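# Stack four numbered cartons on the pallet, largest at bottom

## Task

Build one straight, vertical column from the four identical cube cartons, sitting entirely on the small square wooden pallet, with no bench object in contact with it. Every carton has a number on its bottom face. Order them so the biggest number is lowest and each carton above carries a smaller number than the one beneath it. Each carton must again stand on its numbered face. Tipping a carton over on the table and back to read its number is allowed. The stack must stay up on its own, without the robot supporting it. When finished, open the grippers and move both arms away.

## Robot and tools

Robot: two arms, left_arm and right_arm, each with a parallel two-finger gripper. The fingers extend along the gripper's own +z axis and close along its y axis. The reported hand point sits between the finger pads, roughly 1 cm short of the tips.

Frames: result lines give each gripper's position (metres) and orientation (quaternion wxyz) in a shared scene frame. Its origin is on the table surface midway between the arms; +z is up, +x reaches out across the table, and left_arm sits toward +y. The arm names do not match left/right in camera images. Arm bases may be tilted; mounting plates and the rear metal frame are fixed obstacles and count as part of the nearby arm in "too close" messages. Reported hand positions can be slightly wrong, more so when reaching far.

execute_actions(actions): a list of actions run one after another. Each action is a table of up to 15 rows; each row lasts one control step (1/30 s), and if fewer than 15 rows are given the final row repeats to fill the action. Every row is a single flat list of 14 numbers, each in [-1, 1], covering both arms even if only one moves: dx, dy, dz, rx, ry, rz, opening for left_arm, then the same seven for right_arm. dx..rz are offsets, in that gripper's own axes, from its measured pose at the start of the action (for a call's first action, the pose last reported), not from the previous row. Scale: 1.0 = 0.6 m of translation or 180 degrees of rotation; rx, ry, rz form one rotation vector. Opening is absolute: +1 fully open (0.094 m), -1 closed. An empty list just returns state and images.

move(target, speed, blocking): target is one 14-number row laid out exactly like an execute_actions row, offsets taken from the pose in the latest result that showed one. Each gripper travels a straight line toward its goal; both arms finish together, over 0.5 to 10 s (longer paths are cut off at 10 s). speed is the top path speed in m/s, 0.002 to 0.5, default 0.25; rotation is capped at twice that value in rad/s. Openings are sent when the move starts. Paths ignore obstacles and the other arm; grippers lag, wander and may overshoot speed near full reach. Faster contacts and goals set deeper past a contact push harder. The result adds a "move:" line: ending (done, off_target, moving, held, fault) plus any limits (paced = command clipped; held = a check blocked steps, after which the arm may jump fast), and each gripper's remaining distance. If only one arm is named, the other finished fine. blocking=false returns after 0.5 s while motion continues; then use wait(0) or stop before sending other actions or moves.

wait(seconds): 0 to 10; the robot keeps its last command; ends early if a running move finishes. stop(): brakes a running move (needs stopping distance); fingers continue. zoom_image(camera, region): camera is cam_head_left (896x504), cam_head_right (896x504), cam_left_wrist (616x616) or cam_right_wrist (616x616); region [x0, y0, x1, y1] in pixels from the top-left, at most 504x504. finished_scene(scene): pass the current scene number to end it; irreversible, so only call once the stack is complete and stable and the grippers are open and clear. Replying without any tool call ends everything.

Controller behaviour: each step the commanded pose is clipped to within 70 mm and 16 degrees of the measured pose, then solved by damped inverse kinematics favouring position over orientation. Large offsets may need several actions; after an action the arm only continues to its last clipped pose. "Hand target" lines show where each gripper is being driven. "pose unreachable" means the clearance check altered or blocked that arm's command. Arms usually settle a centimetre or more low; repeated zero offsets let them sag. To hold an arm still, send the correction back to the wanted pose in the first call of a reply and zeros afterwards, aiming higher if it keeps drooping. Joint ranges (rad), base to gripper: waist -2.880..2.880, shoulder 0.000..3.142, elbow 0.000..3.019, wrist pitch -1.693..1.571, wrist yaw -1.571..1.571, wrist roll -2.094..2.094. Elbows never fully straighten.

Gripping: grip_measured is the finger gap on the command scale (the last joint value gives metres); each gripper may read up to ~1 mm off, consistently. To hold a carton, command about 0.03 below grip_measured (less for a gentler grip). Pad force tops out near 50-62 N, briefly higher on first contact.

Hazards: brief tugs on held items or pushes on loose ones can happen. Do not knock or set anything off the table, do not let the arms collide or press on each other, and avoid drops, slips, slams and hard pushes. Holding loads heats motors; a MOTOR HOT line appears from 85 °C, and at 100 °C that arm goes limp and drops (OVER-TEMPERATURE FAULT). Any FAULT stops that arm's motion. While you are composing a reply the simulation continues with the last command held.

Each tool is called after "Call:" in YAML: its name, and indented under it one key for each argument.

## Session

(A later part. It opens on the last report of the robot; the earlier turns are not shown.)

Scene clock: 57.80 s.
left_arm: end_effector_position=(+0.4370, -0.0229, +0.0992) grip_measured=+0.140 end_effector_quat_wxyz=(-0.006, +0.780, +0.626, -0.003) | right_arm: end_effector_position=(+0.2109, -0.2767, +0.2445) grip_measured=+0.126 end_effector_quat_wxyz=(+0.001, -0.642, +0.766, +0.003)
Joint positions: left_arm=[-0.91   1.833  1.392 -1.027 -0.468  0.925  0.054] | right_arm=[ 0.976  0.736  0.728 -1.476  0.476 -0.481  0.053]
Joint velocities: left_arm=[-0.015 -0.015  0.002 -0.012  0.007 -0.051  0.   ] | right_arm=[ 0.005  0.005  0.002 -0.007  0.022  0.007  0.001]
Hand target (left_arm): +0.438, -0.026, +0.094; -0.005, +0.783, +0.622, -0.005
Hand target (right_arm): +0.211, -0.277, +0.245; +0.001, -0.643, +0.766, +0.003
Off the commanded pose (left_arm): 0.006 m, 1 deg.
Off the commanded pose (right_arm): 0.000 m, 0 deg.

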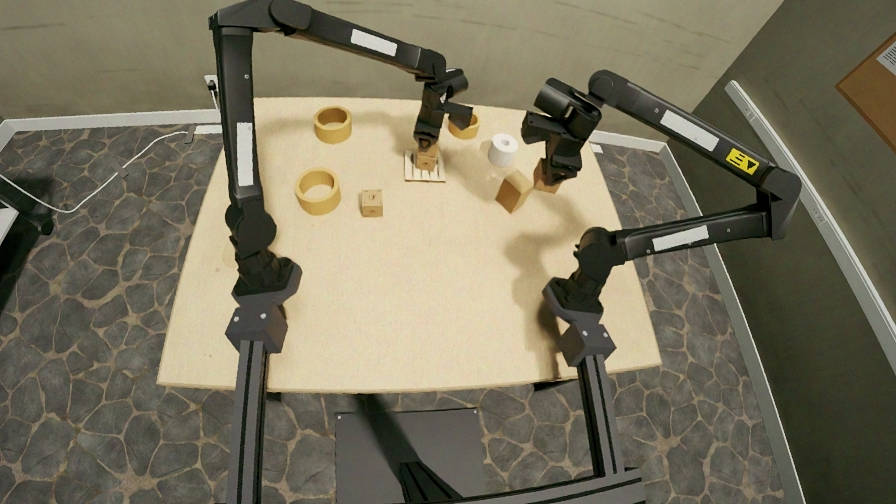

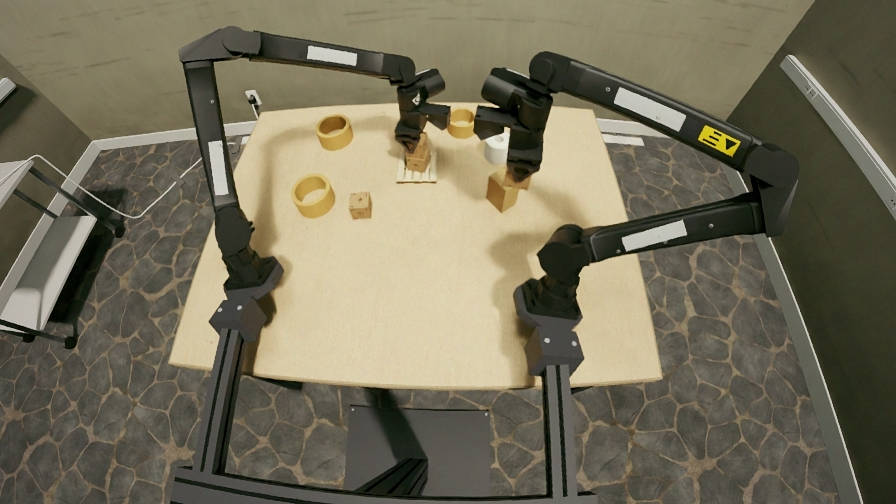

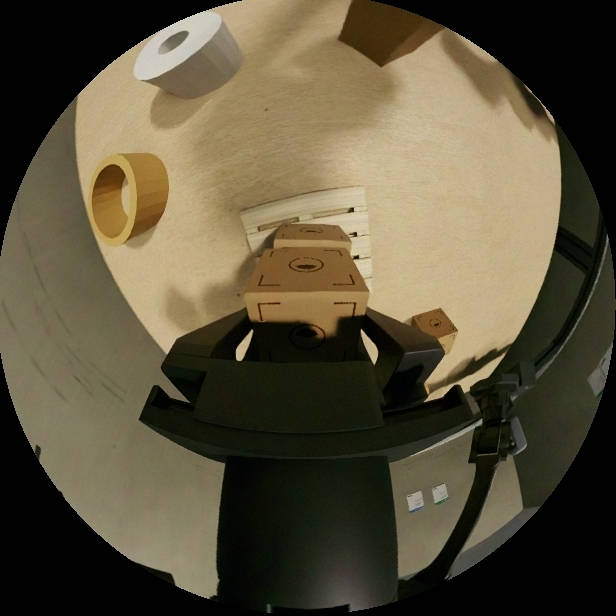

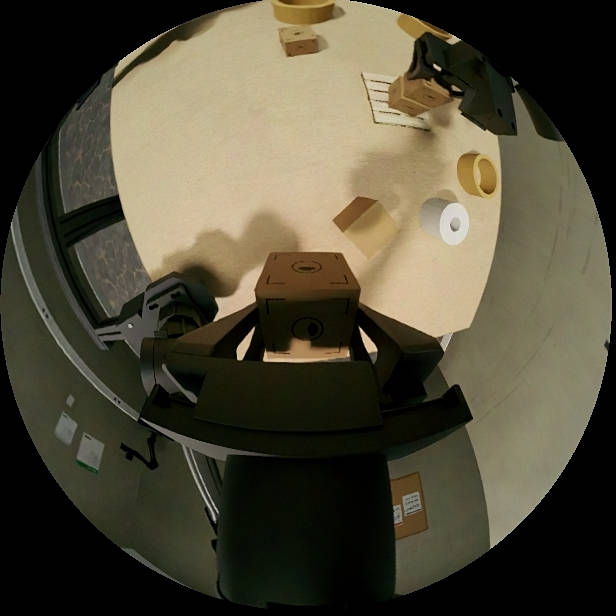

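Call:
execute_actions:
  actions:
    - [[-0.012,-0.014,-0.006,0,0,0,0.08,0,0,0,0,0,0,0.06]]

Call:
zoom_image:
  camera: "cam_right_wrist"
  region: [320,30,480,170]

Scene clock: 58.50 s.
left_arm: end_effector_position=(+0.4302, -0.0225, +0.0973) grip_measured=+0.140 end_effector_quat_wxyz=(-0.010, +0.780, +0.626, -0.004) | right_arm: end_effector_position=(+0.2109, -0.2767, +0.2445) grip_measured=+0.126 end_effector_quat_wxyz=(+0.001, -0.642, +0.766, +0.003)
Joint positions: left_arm=[-0.917  1.833  1.38  -1.027 -0.468  0.915  0.054] | right_arm=[ 0.976  0.736  0.728 -1.476  0.476 -0.481  0.053]
Joint velocities: left_arm=[-0.005 -0.005 -0.007  0.002 -0.081 -0.037  0.   ] | right_arm=[-0.015 -0.005 -0.007 -0.007 -0.007 -0.037  0.001]
Hand target (left_arm): +0.427, -0.028, +0.103; -0.006, +0.780, +0.626, -0.003
Hand target (right_arm): +0.211, -0.277, +0.245; +0.001, -0.642, +0.766, +0.003
Off the commanded pose (left_arm): 0.008 m, 0 deg.
Off the commanded pose (right_arm): 0.000 m, 0 deg.

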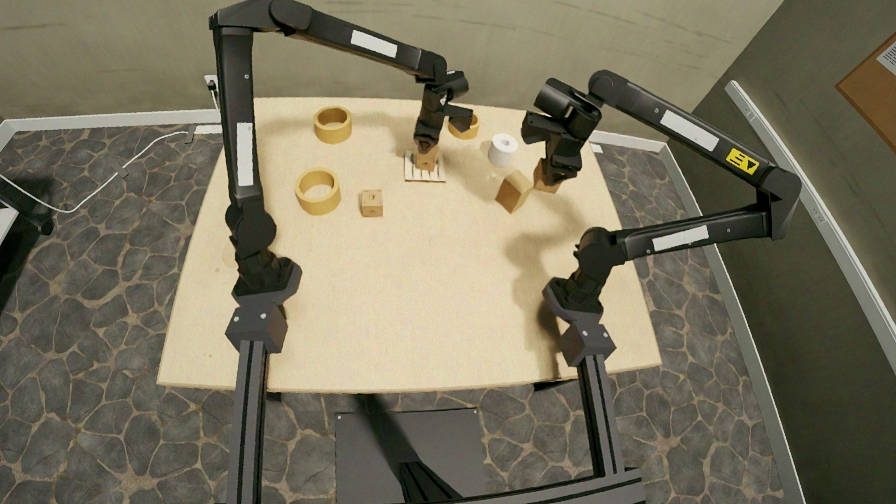

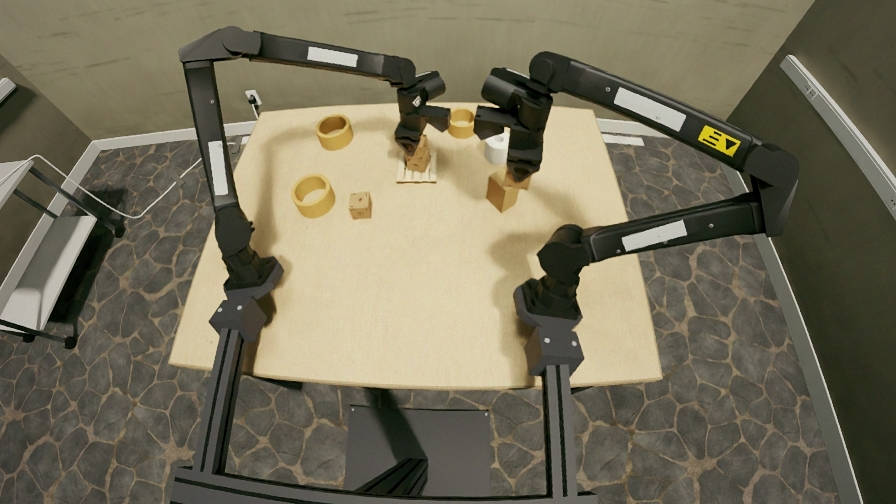

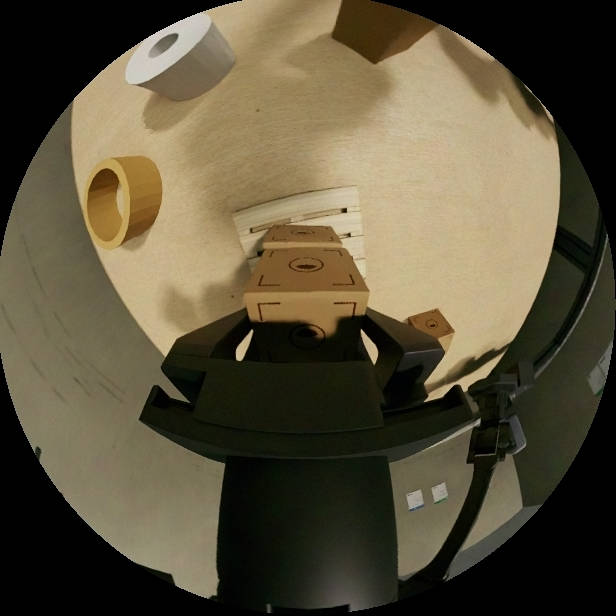

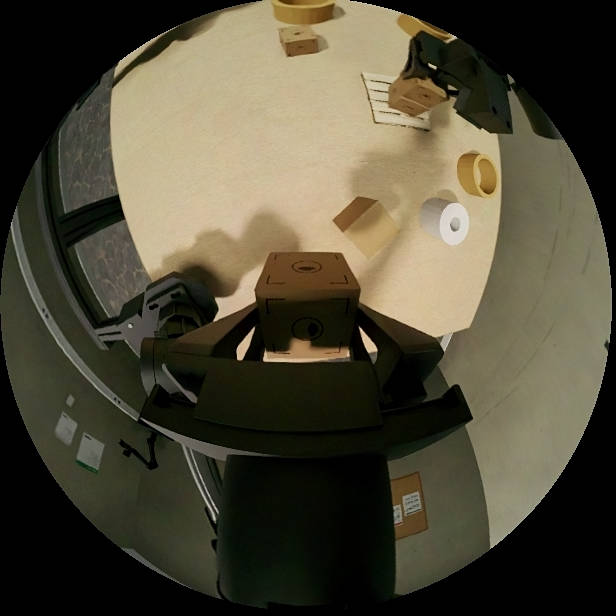

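Region (320, 30, 480, 170) of cam_right_wrist's 616x616 image, scaled by 3.150, with more detail than that image has; it fills the top 441 rows of this view, and the rest is white.

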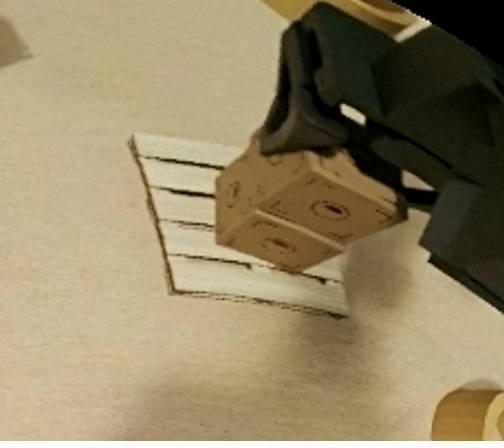

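Call:
execute_actions:
  actions:
    - [[0,0,0,0,0,0,0.9,0,0,0,0,0,0,0.06]]
    - [[-0.01,0.015,-0.13,0,0,0,0.9,0,0,0,0,0,0,0.06]]

Call:
move:
  target: [0.2,-0.315,0.08,-0.012,-0.012,-0.066,1,0,0,0,0,0,0,0.06]
  speed: 0.3

Scene clock: 59.83 s.
left_arm: end_effector_position=(+0.4278, -0.0283, +0.1635) grip_measured=+0.898 end_effector_quat_wxyz=(-0.021, +0.789, +0.614, -0.005) | right_arm: end_effector_position=(+0.2109, -0.2767, +0.2445) grip_measured=+0.126 end_effector_quat_wxyz=(+0.001, -0.642, +0.766, +0.003)
Joint positions: left_arm=[-0.982  1.792  1.481 -1.227 -0.47   0.859  0.089] | right_arm=[ 0.976  0.736  0.728 -1.476  0.476 -0.481  0.053]
Joint velocities: left_arm=[-0.005 -0.015  0.007 -0.037 -0.022  0.037  0.001] | right_arm=[-0.005 -0.005 -0.007 -0.002 -0.022 -0.007 -0.001]
Hand target (left_arm): +0.438, -0.030, +0.175; -0.010, +0.780, +0.625, -0.004
Hand target (right_arm): +0.211, -0.277, +0.245; +0.001, -0.642, +0.766, +0.003
Off the commanded pose (left_arm): 0.016 m, 2 deg.
Off the commanded pose (right_arm): 0.000 m, 0 deg.

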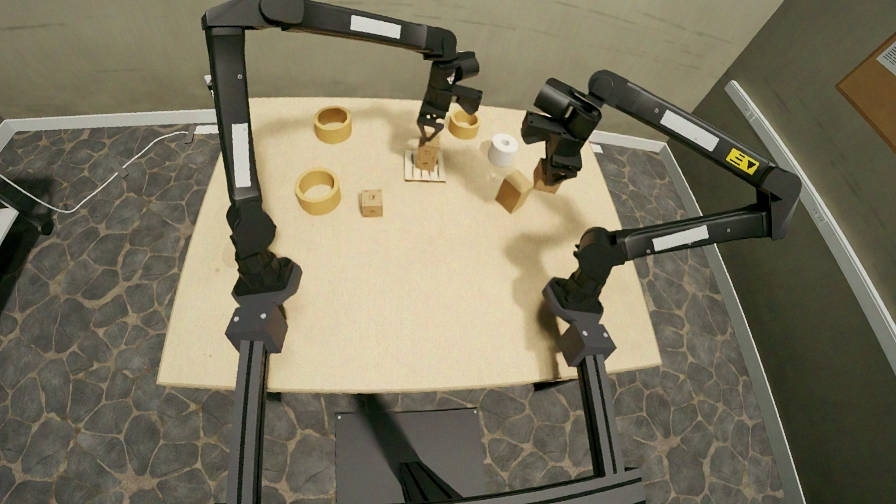

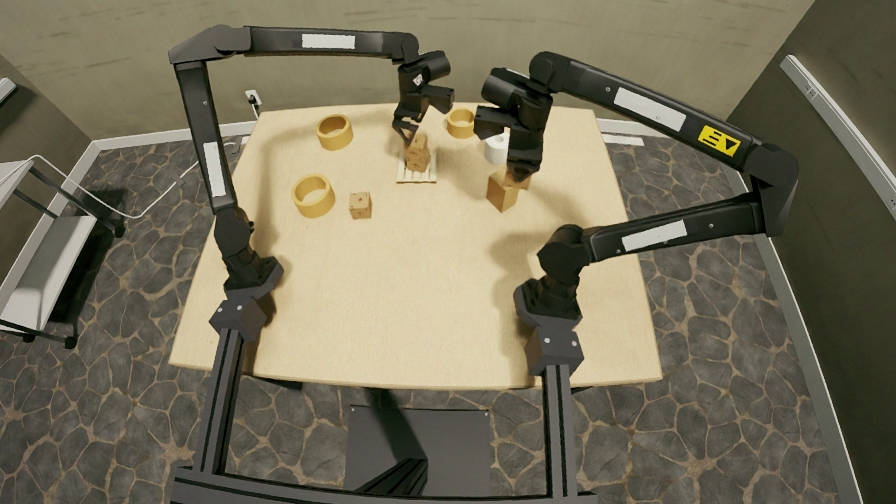

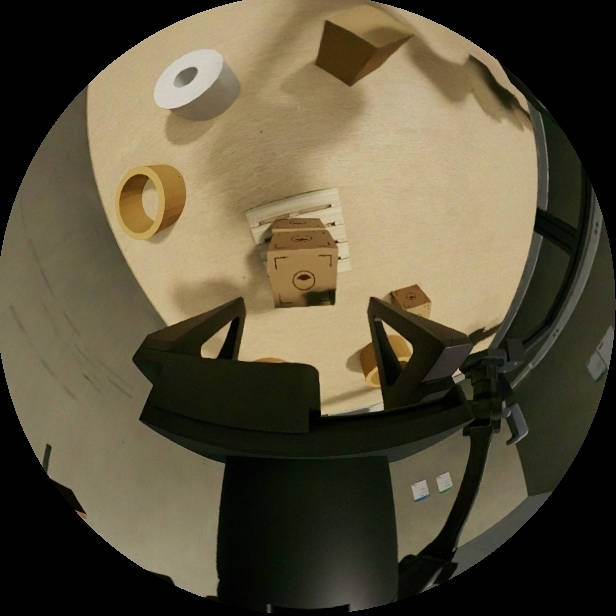

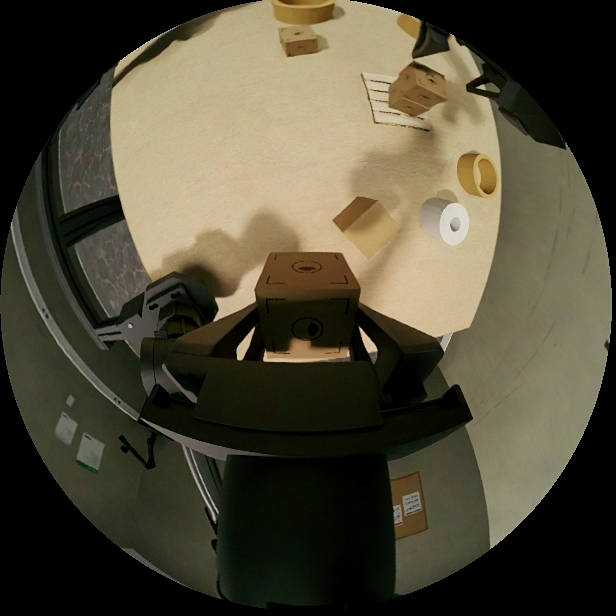

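Scene clock: 61.13 s.
left_arm: end_effector_position=(+0.2672, +0.1426, +0.1173) grip_measured=+1.000 end_effector_quat_wxyz=(-0.011, +0.727, +0.686, -0.004) | right_arm: end_effector_position=(+0.2109, -0.2767, +0.2445) grip_measured=+0.126 end_effector_quat_wxyz=(+0.001, -0.642, +0.766, +0.003)
Joint positions: left_arm=[-0.995  1.307  0.699 -0.912 -0.472  0.666  0.094] | right_arm=[ 0.976  0.736  0.728 -1.476  0.476 -0.481  0.053]
Joint velocities: left_arm=[-0.005 -0.005 -0.012  0.022  0.007  0.022  0.   ] | right_arm=[ 0.005  0.005  0.007 -0.002 -0.051 -0.022  0.   ]
Hand target (left_arm): +0.272, +0.135, +0.124; +0.005, +0.721, +0.693, -0.006
Hand target (right_arm): +0.211, -0.277, +0.245; +0.001, -0.642, +0.766, +0.003
Off the commanded pose (left_arm): 0.012 m, 2 deg.
Off the commanded pose (right_arm): 0.000 m, 0 deg.
move: off_target (left_arm)

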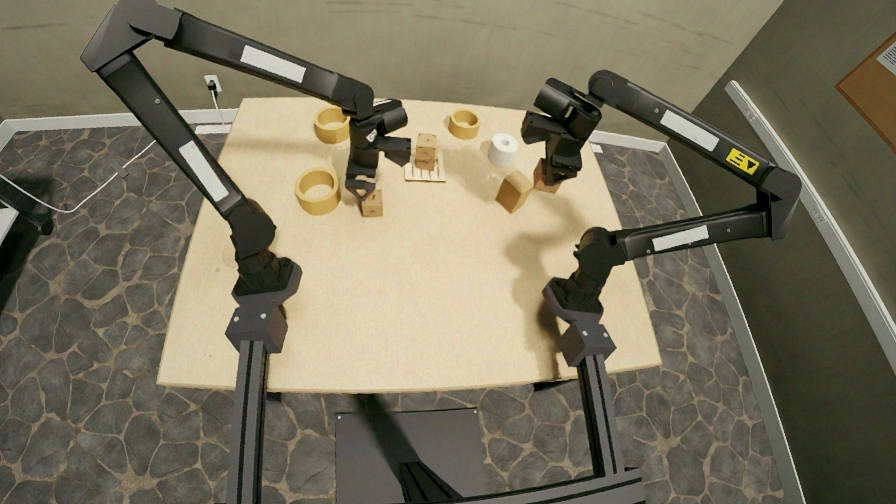

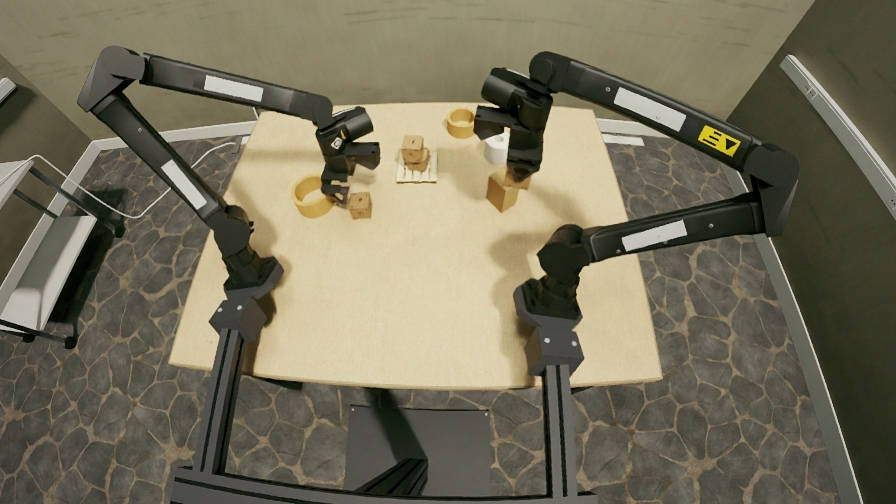

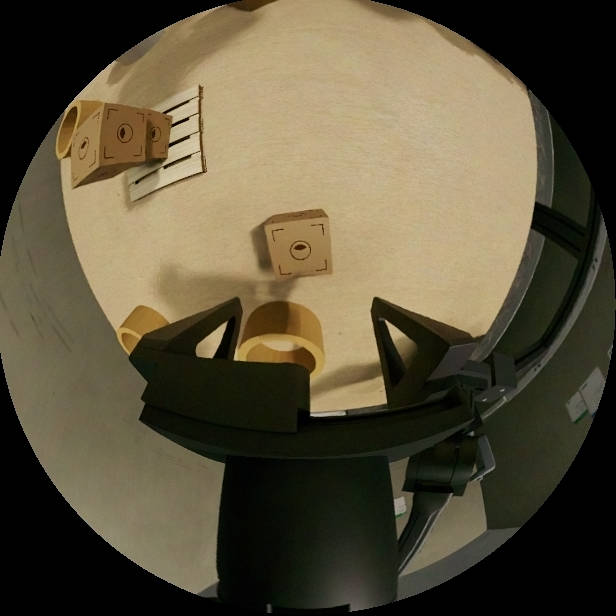

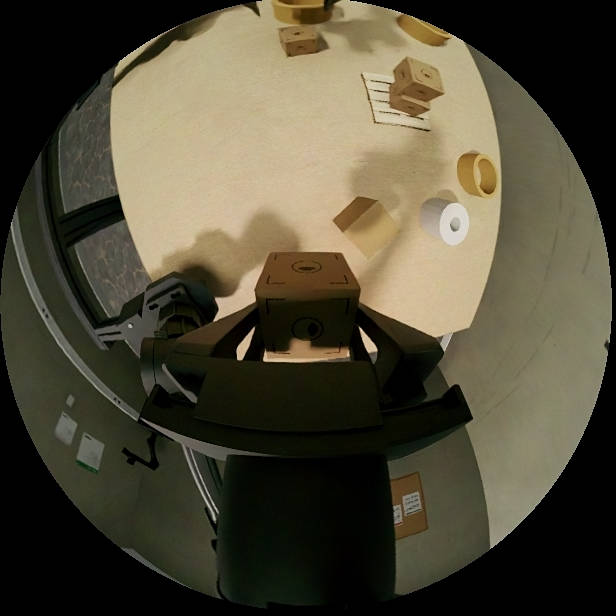

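Call:
execute_actions:
  actions: []

Call:
zoom_image:
  camera: "cam_head_left"
  region: [300,100,600,350]

Scene clock: 61.93 s.
left_arm: end_effector_position=(+0.2672, +0.1426, +0.1173) grip_measured=+1.000 end_effector_quat_wxyz=(-0.011, +0.727, +0.687, -0.004) | right_arm: end_effector_position=(+0.2109, -0.2767, +0.2445) grip_measured=+0.126 end_effector_quat_wxyz=(+0.001, -0.642, +0.766, +0.003)
Joint positions: left_arm=[-0.995  1.307  0.699 -0.912 -0.472  0.664  0.094] | right_arm=[ 0.976  0.736  0.728 -1.476  0.476 -0.481  0.053]
Joint velocities: left_arm=[-0.015 -0.005 -0.012 -0.007 -0.066 -0.007  0.   ] | right_arm=[ 0.015 -0.005 -0.027  0.002 -0.037  0.095 -0.001]
Hand target (left_arm): +0.272, +0.135, +0.124; +0.005, +0.721, +0.693, -0.006
Hand target (right_arm): +0.211, -0.277, +0.245; +0.001, -0.642, +0.766, +0.003
Off the commanded pose (left_arm): 0.012 m, 2 deg.
Off the commanded pose (right_arm): 0.000 m, 0 deg.

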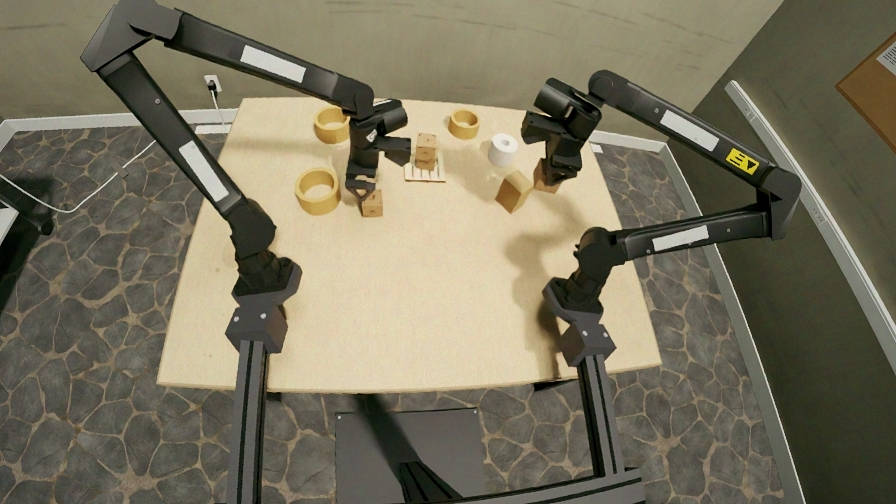

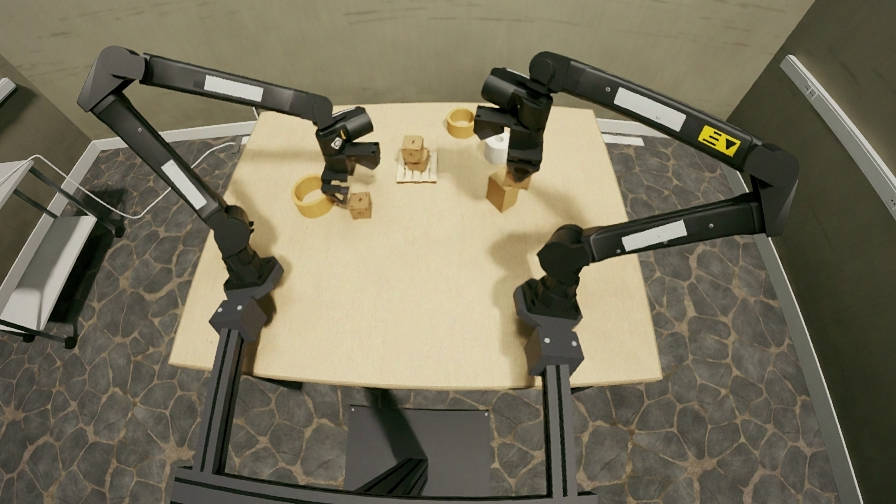

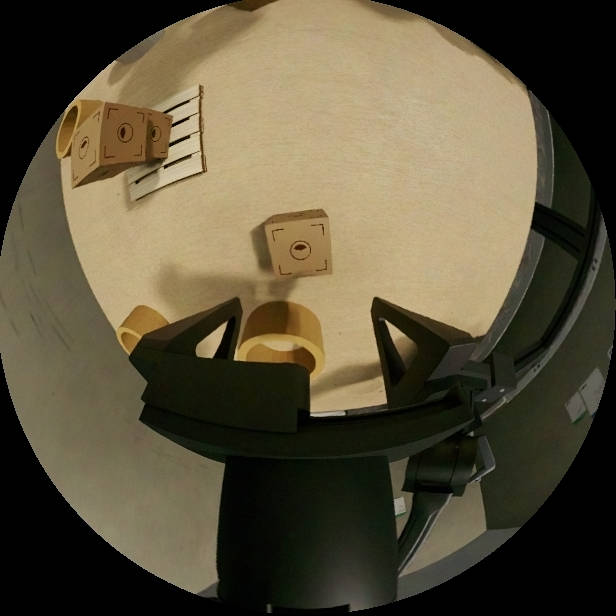

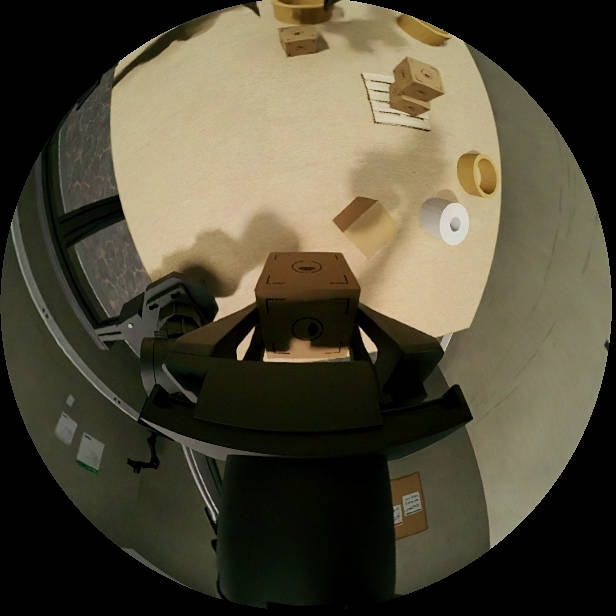

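Region (300, 100, 600, 350) of cam_head_left's 896x504 image, scaled by 1.680, with more detail than that image has.

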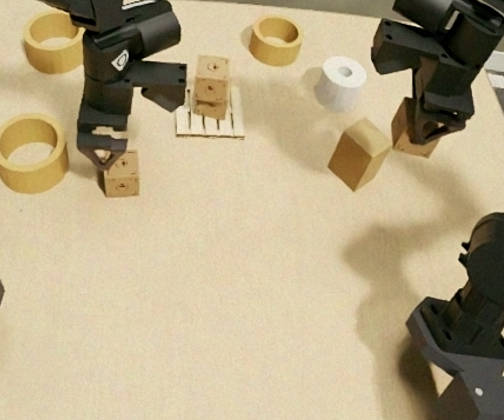

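Call:
move:
  target: [-0.02,0.03,-0.12,0,0,0,1,0,0,0,0,0,0,0.06]

Call:
move:
  target: [-0.245,0.24,0,0,0,0.03,1,0,0,0,0,0,0,0.06]

Call:
zoom_image:
  camera: "cam_right_wrist"
  region: [330,30,480,160]

Scene clock: 63.00 s.
left_arm: end_effector_position=(+0.2790, +0.1350, +0.1787) grip_measured=+1.000 end_effector_quat_wxyz=(-0.022, +0.733, +0.680, -0.002) | right_arm: end_effector_position=(+0.2109, -0.2767, +0.2445) grip_measured=+0.126 end_effector_quat_wxyz=(+0.001, -0.642, +0.766, +0.003)
Joint positions: left_arm=[-1.07   1.266  0.838 -1.155 -0.472  0.586  0.094] | right_arm=[ 0.976  0.736  0.728 -1.476  0.476 -0.481  0.053]
Joint velocities: left_arm=[-0.005 -0.005 -0.017 -0.002  0.051 -0.095  0.   ] | right_arm=[-0.015 -0.005  0.002 -0.007 -0.007 -0.051 -0.   ]
Hand target (left_arm): +0.286, +0.130, +0.189; -0.010, +0.727, +0.687, -0.004
Hand target (right_arm): +0.211, -0.277, +0.245; +0.001, -0.642, +0.766, +0.003
Off the commanded pose (left_arm): 0.014 m, 2 deg.
Off the commanded pose (right_arm): 0.000 m, 0 deg.
move: off_target (left_arm)

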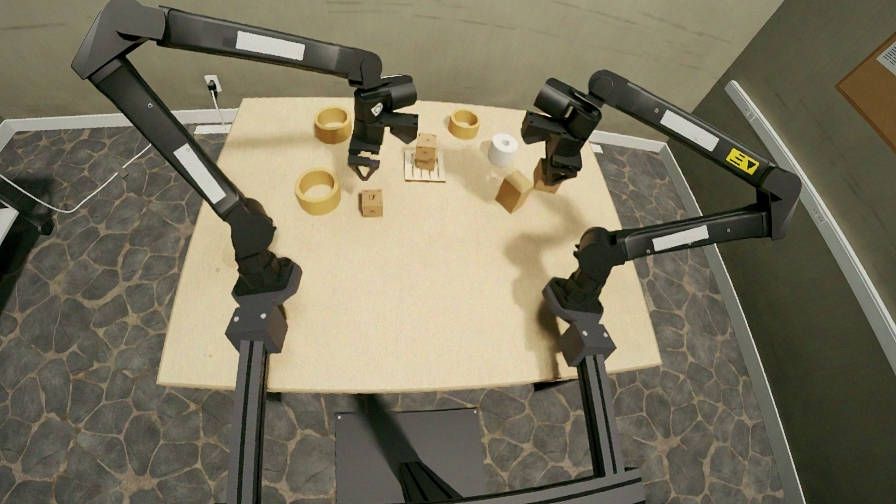

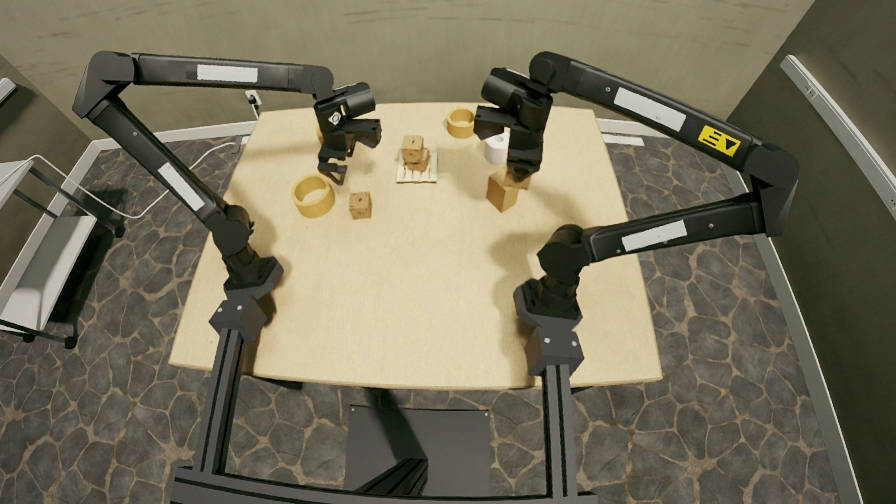

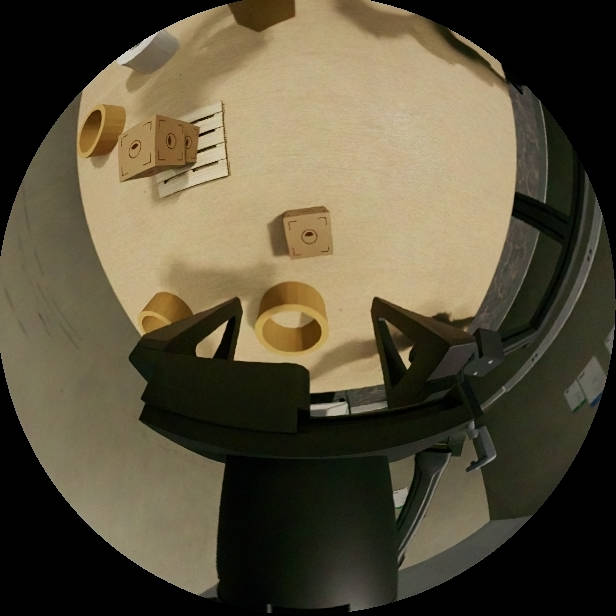

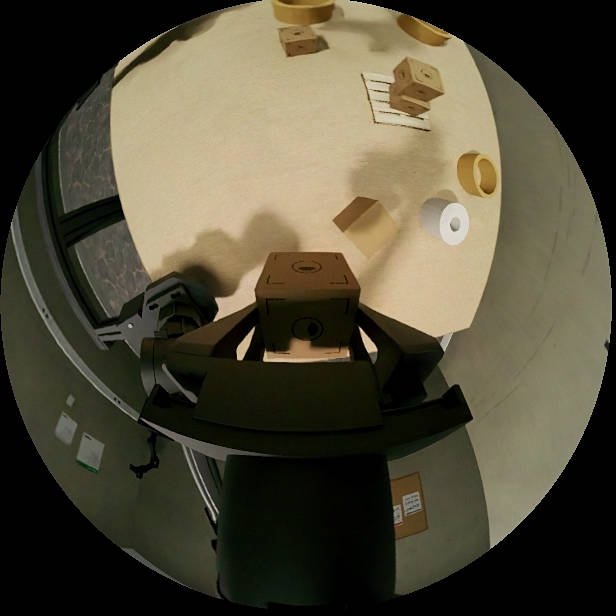

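Scene clock: 64.30 s.
left_arm: end_effector_position=(+0.4003, -0.0175, +0.1666) grip_measured=+1.000 end_effector_quat_wxyz=(-0.026, +0.764, +0.645, -0.003) | right_arm: end_effector_position=(+0.2109, -0.2767, +0.2445) grip_measured=+0.126 end_effector_quat_wxyz=(+0.001, -0.642, +0.766, +0.003)
Joint positions: left_arm=[-1.012  1.747  1.401 -1.219 -0.472  0.74   0.094] | right_arm=[ 0.976  0.736  0.728 -1.476  0.476 -0.481  0.053]
Joint velocities: left_arm=[ 0.005 -0.015 -0.027 -0.007 -0.022  0.066  0.   ] | right_arm=[ 0.005 -0.015  0.012  0.022  0.022 -0.022 -0.   ]
Hand target (left_arm): +0.411, -0.022, +0.170; -0.022, +0.764, +0.645, -0.004
Hand target (right_arm): +0.211, -0.277, +0.245; +0.001, -0.642, +0.766, +0.003
Off the commanded pose (left_arm): 0.013 m, 1 deg.
Off the commanded pose (right_arm): 0.000 m, 0 deg.
move: off_target (left_arm)

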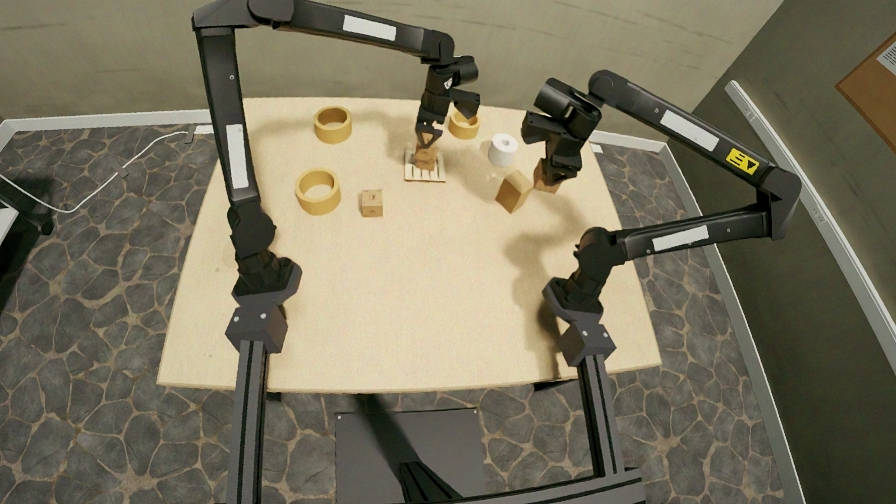

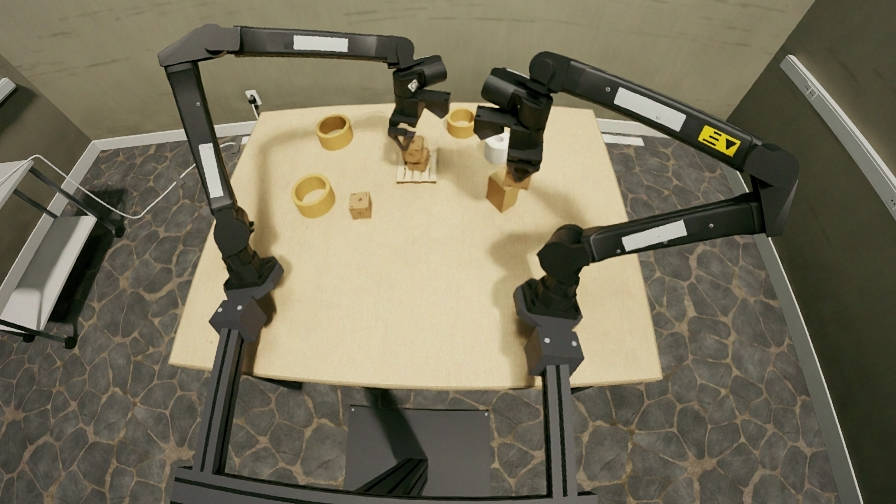

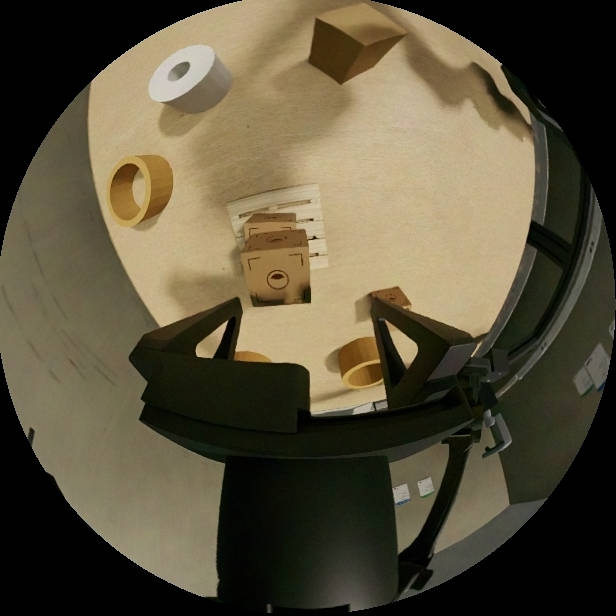

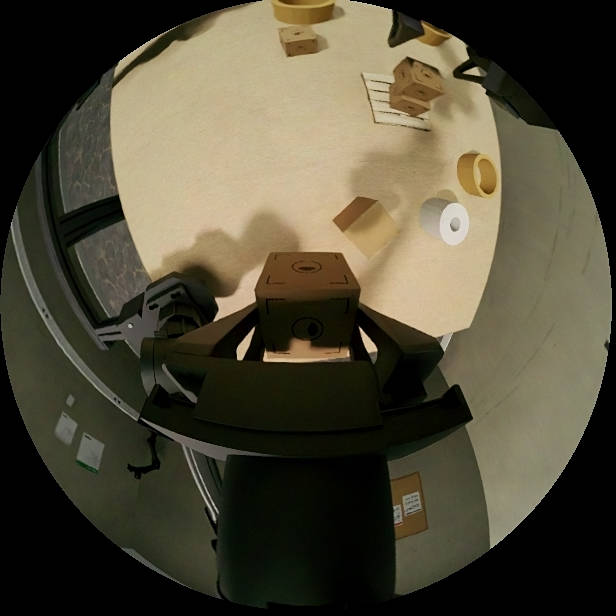

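Region (330, 30, 480, 160) of cam_right_wrist's 616x616 image, scaled by 3.360, with more detail than that image has; it fills the top 437 rows of this view, and the rest is white.

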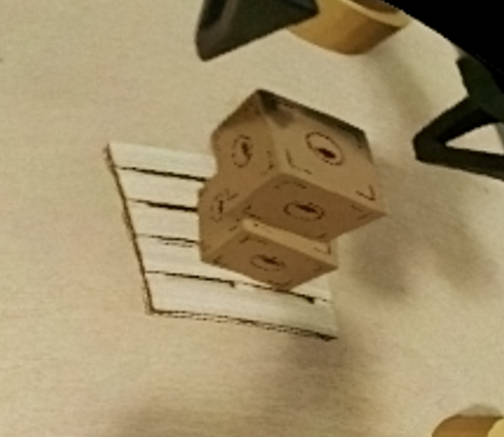

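Call:
move:
  target: [0,0.06,0,-0.015,-0.012,-0.015,1,0,0,0,0,0,0,0.06]

Call:
move:
  target: [0,0.0,0.06,0,0,0,1,0,0,0,0,0,0,0.06]
  speed: 0.1

Scene clock: 65.30 s.
left_arm: end_effector_position=(+0.4209, -0.0135, +0.1583) grip_measured=+1.000 end_effector_quat_wxyz=(-0.013, +0.751, +0.660, -0.002) | right_arm: end_effector_position=(+0.2109, -0.2767, +0.2445) grip_measured=+0.126 end_effector_quat_wxyz=(+0.001, -0.642, +0.766, +0.003)
Joint positions: left_arm=[-0.973  1.747  1.405 -1.174 -0.475  0.758  0.094] | right_arm=[ 0.976  0.736  0.728 -1.476  0.476 -0.481  0.053]
Joint velocities: left_arm=[-0.005 -0.005  0.012  0.007 -0.007 -0.037  0.   ] | right_arm=[-0.015 -0.005 -0.002 -0.017  0.022 -0.022 -0.   ]
Hand target (left_arm): +0.435, -0.023, +0.165; +0.004, +0.749, +0.663, -0.001
Hand target (right_arm): +0.211, -0.277, +0.245; +0.001, -0.642, +0.766, +0.003
Off the commanded pose (left_arm): 0.019 m, 2 deg.
Off the commanded pose (right_arm): 0.000 m, 0 deg.
move: off_target (left_arm)

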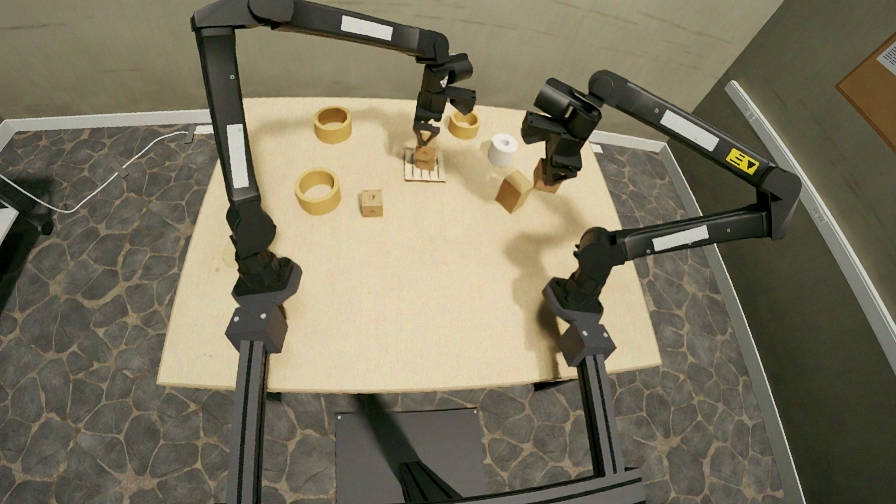

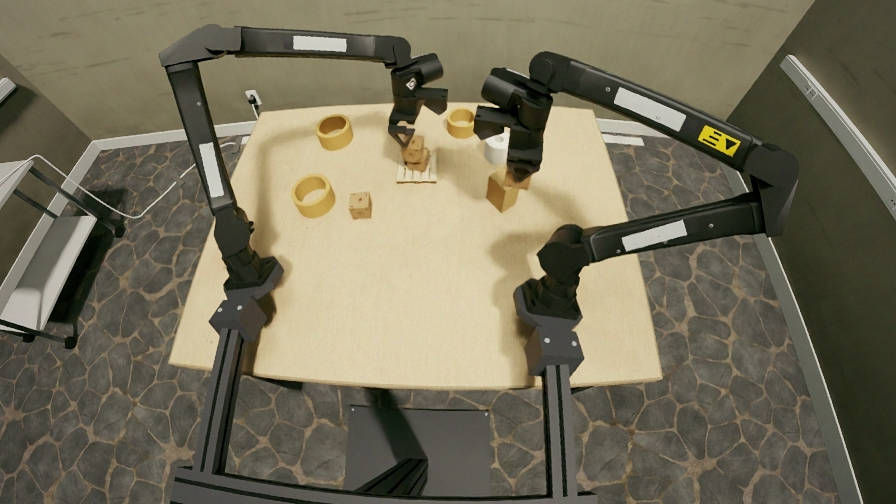

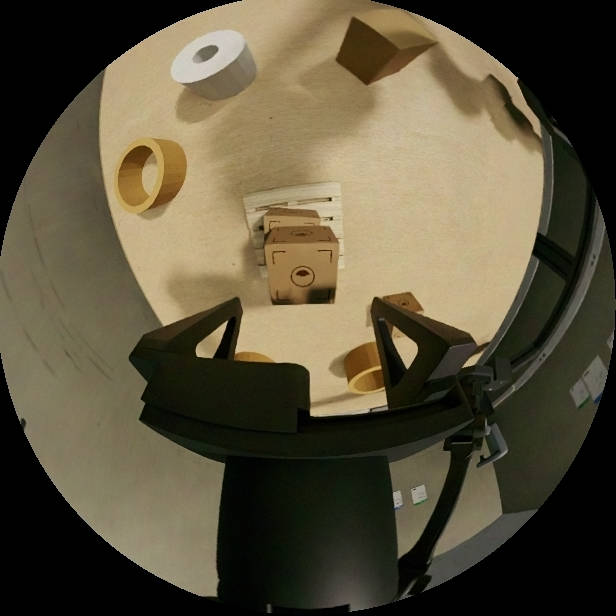

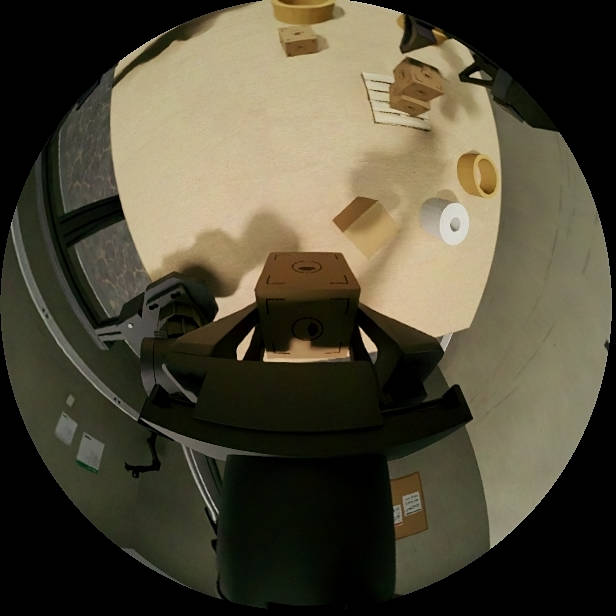

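Scene clock: 66.17 s.
left_arm: end_effector_position=(+0.4194, -0.0108, +0.1300) grip_measured=+1.000 end_effector_quat_wxyz=(-0.011, +0.748, +0.663, -0.001) | right_arm: end_effector_position=(+0.2109, -0.2767, +0.2445) grip_measured=+0.126 end_effector_quat_wxyz=(+0.001, -0.642, +0.766, +0.003)
Joint positions: left_arm=[-0.948  1.764  1.357 -1.091 -0.475  0.78   0.094] | right_arm=[ 0.976  0.736  0.728 -1.476  0.476 -0.481  0.053]
Joint velocities: left_arm=[-0.015 -0.005 -0.002  0.012  0.022 -0.066  0.   ] | right_arm=[-0.015  0.005 -0.012 -0.002 -0.022 -0.007 -0.   ]
Hand target (left_arm): +0.420, -0.013, +0.122; -0.013, +0.751, +0.660, -0.002
Hand target (right_arm): +0.211, -0.277, +0.245; +0.001, -0.642, +0.766, +0.003
Off the commanded pose (left_arm): 0.008 m, 1 deg.
Off the commanded pose (right_arm): 0.000 m, 0 deg.
move: done

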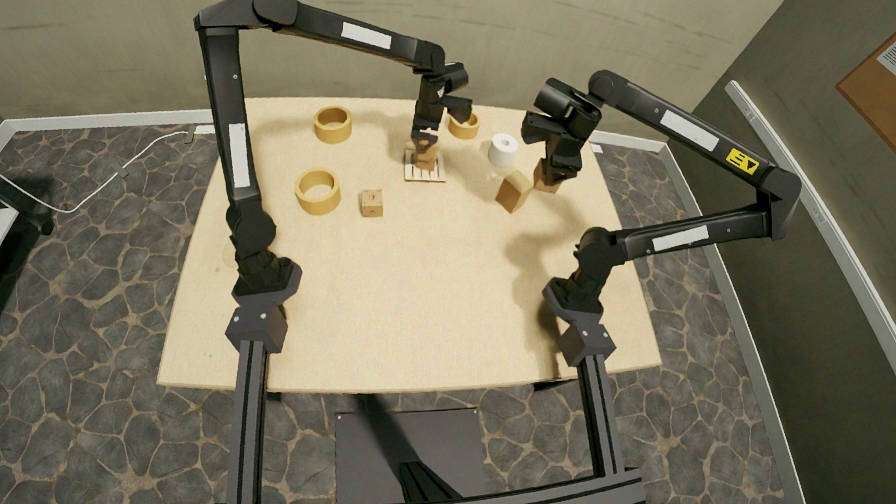

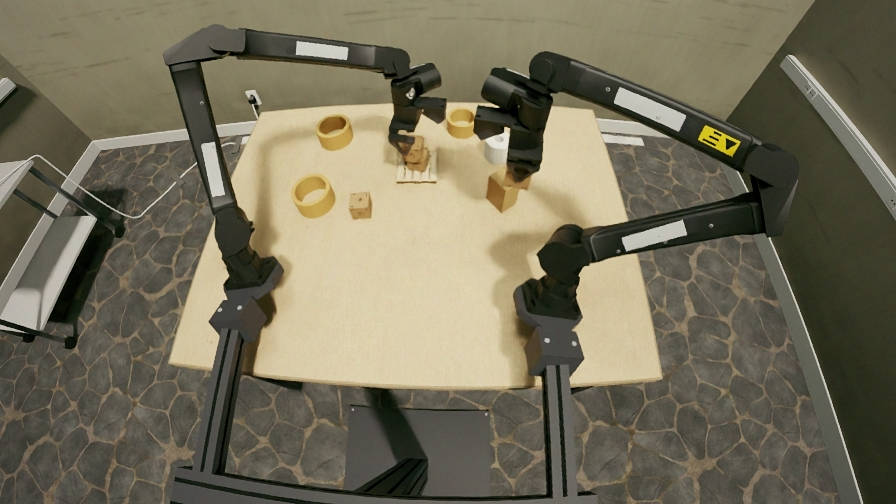

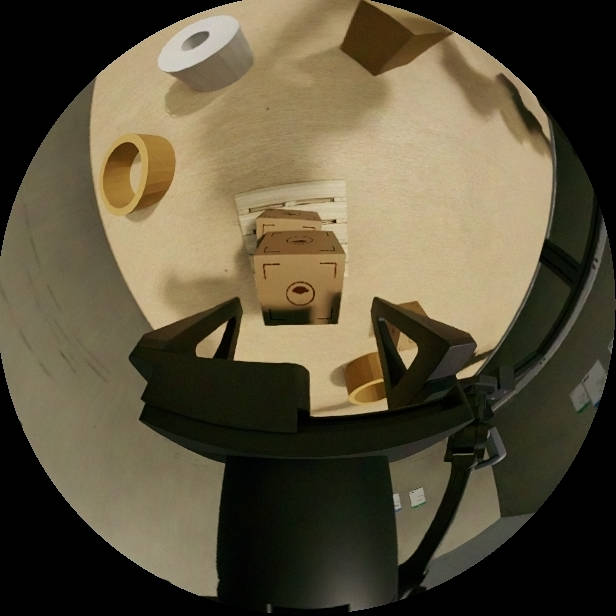

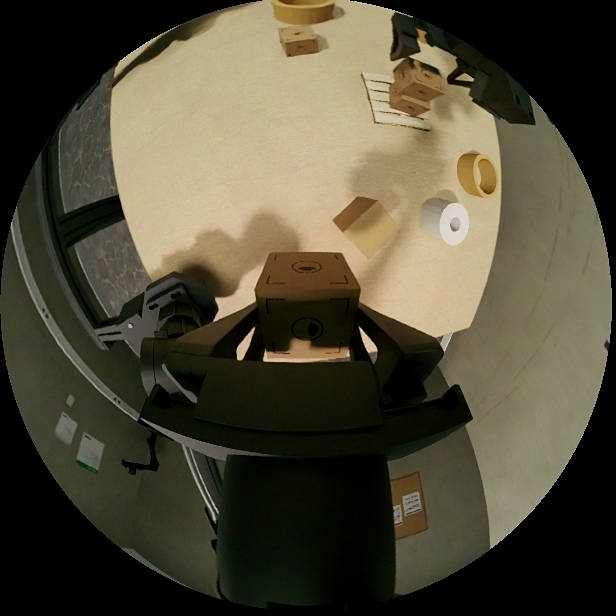

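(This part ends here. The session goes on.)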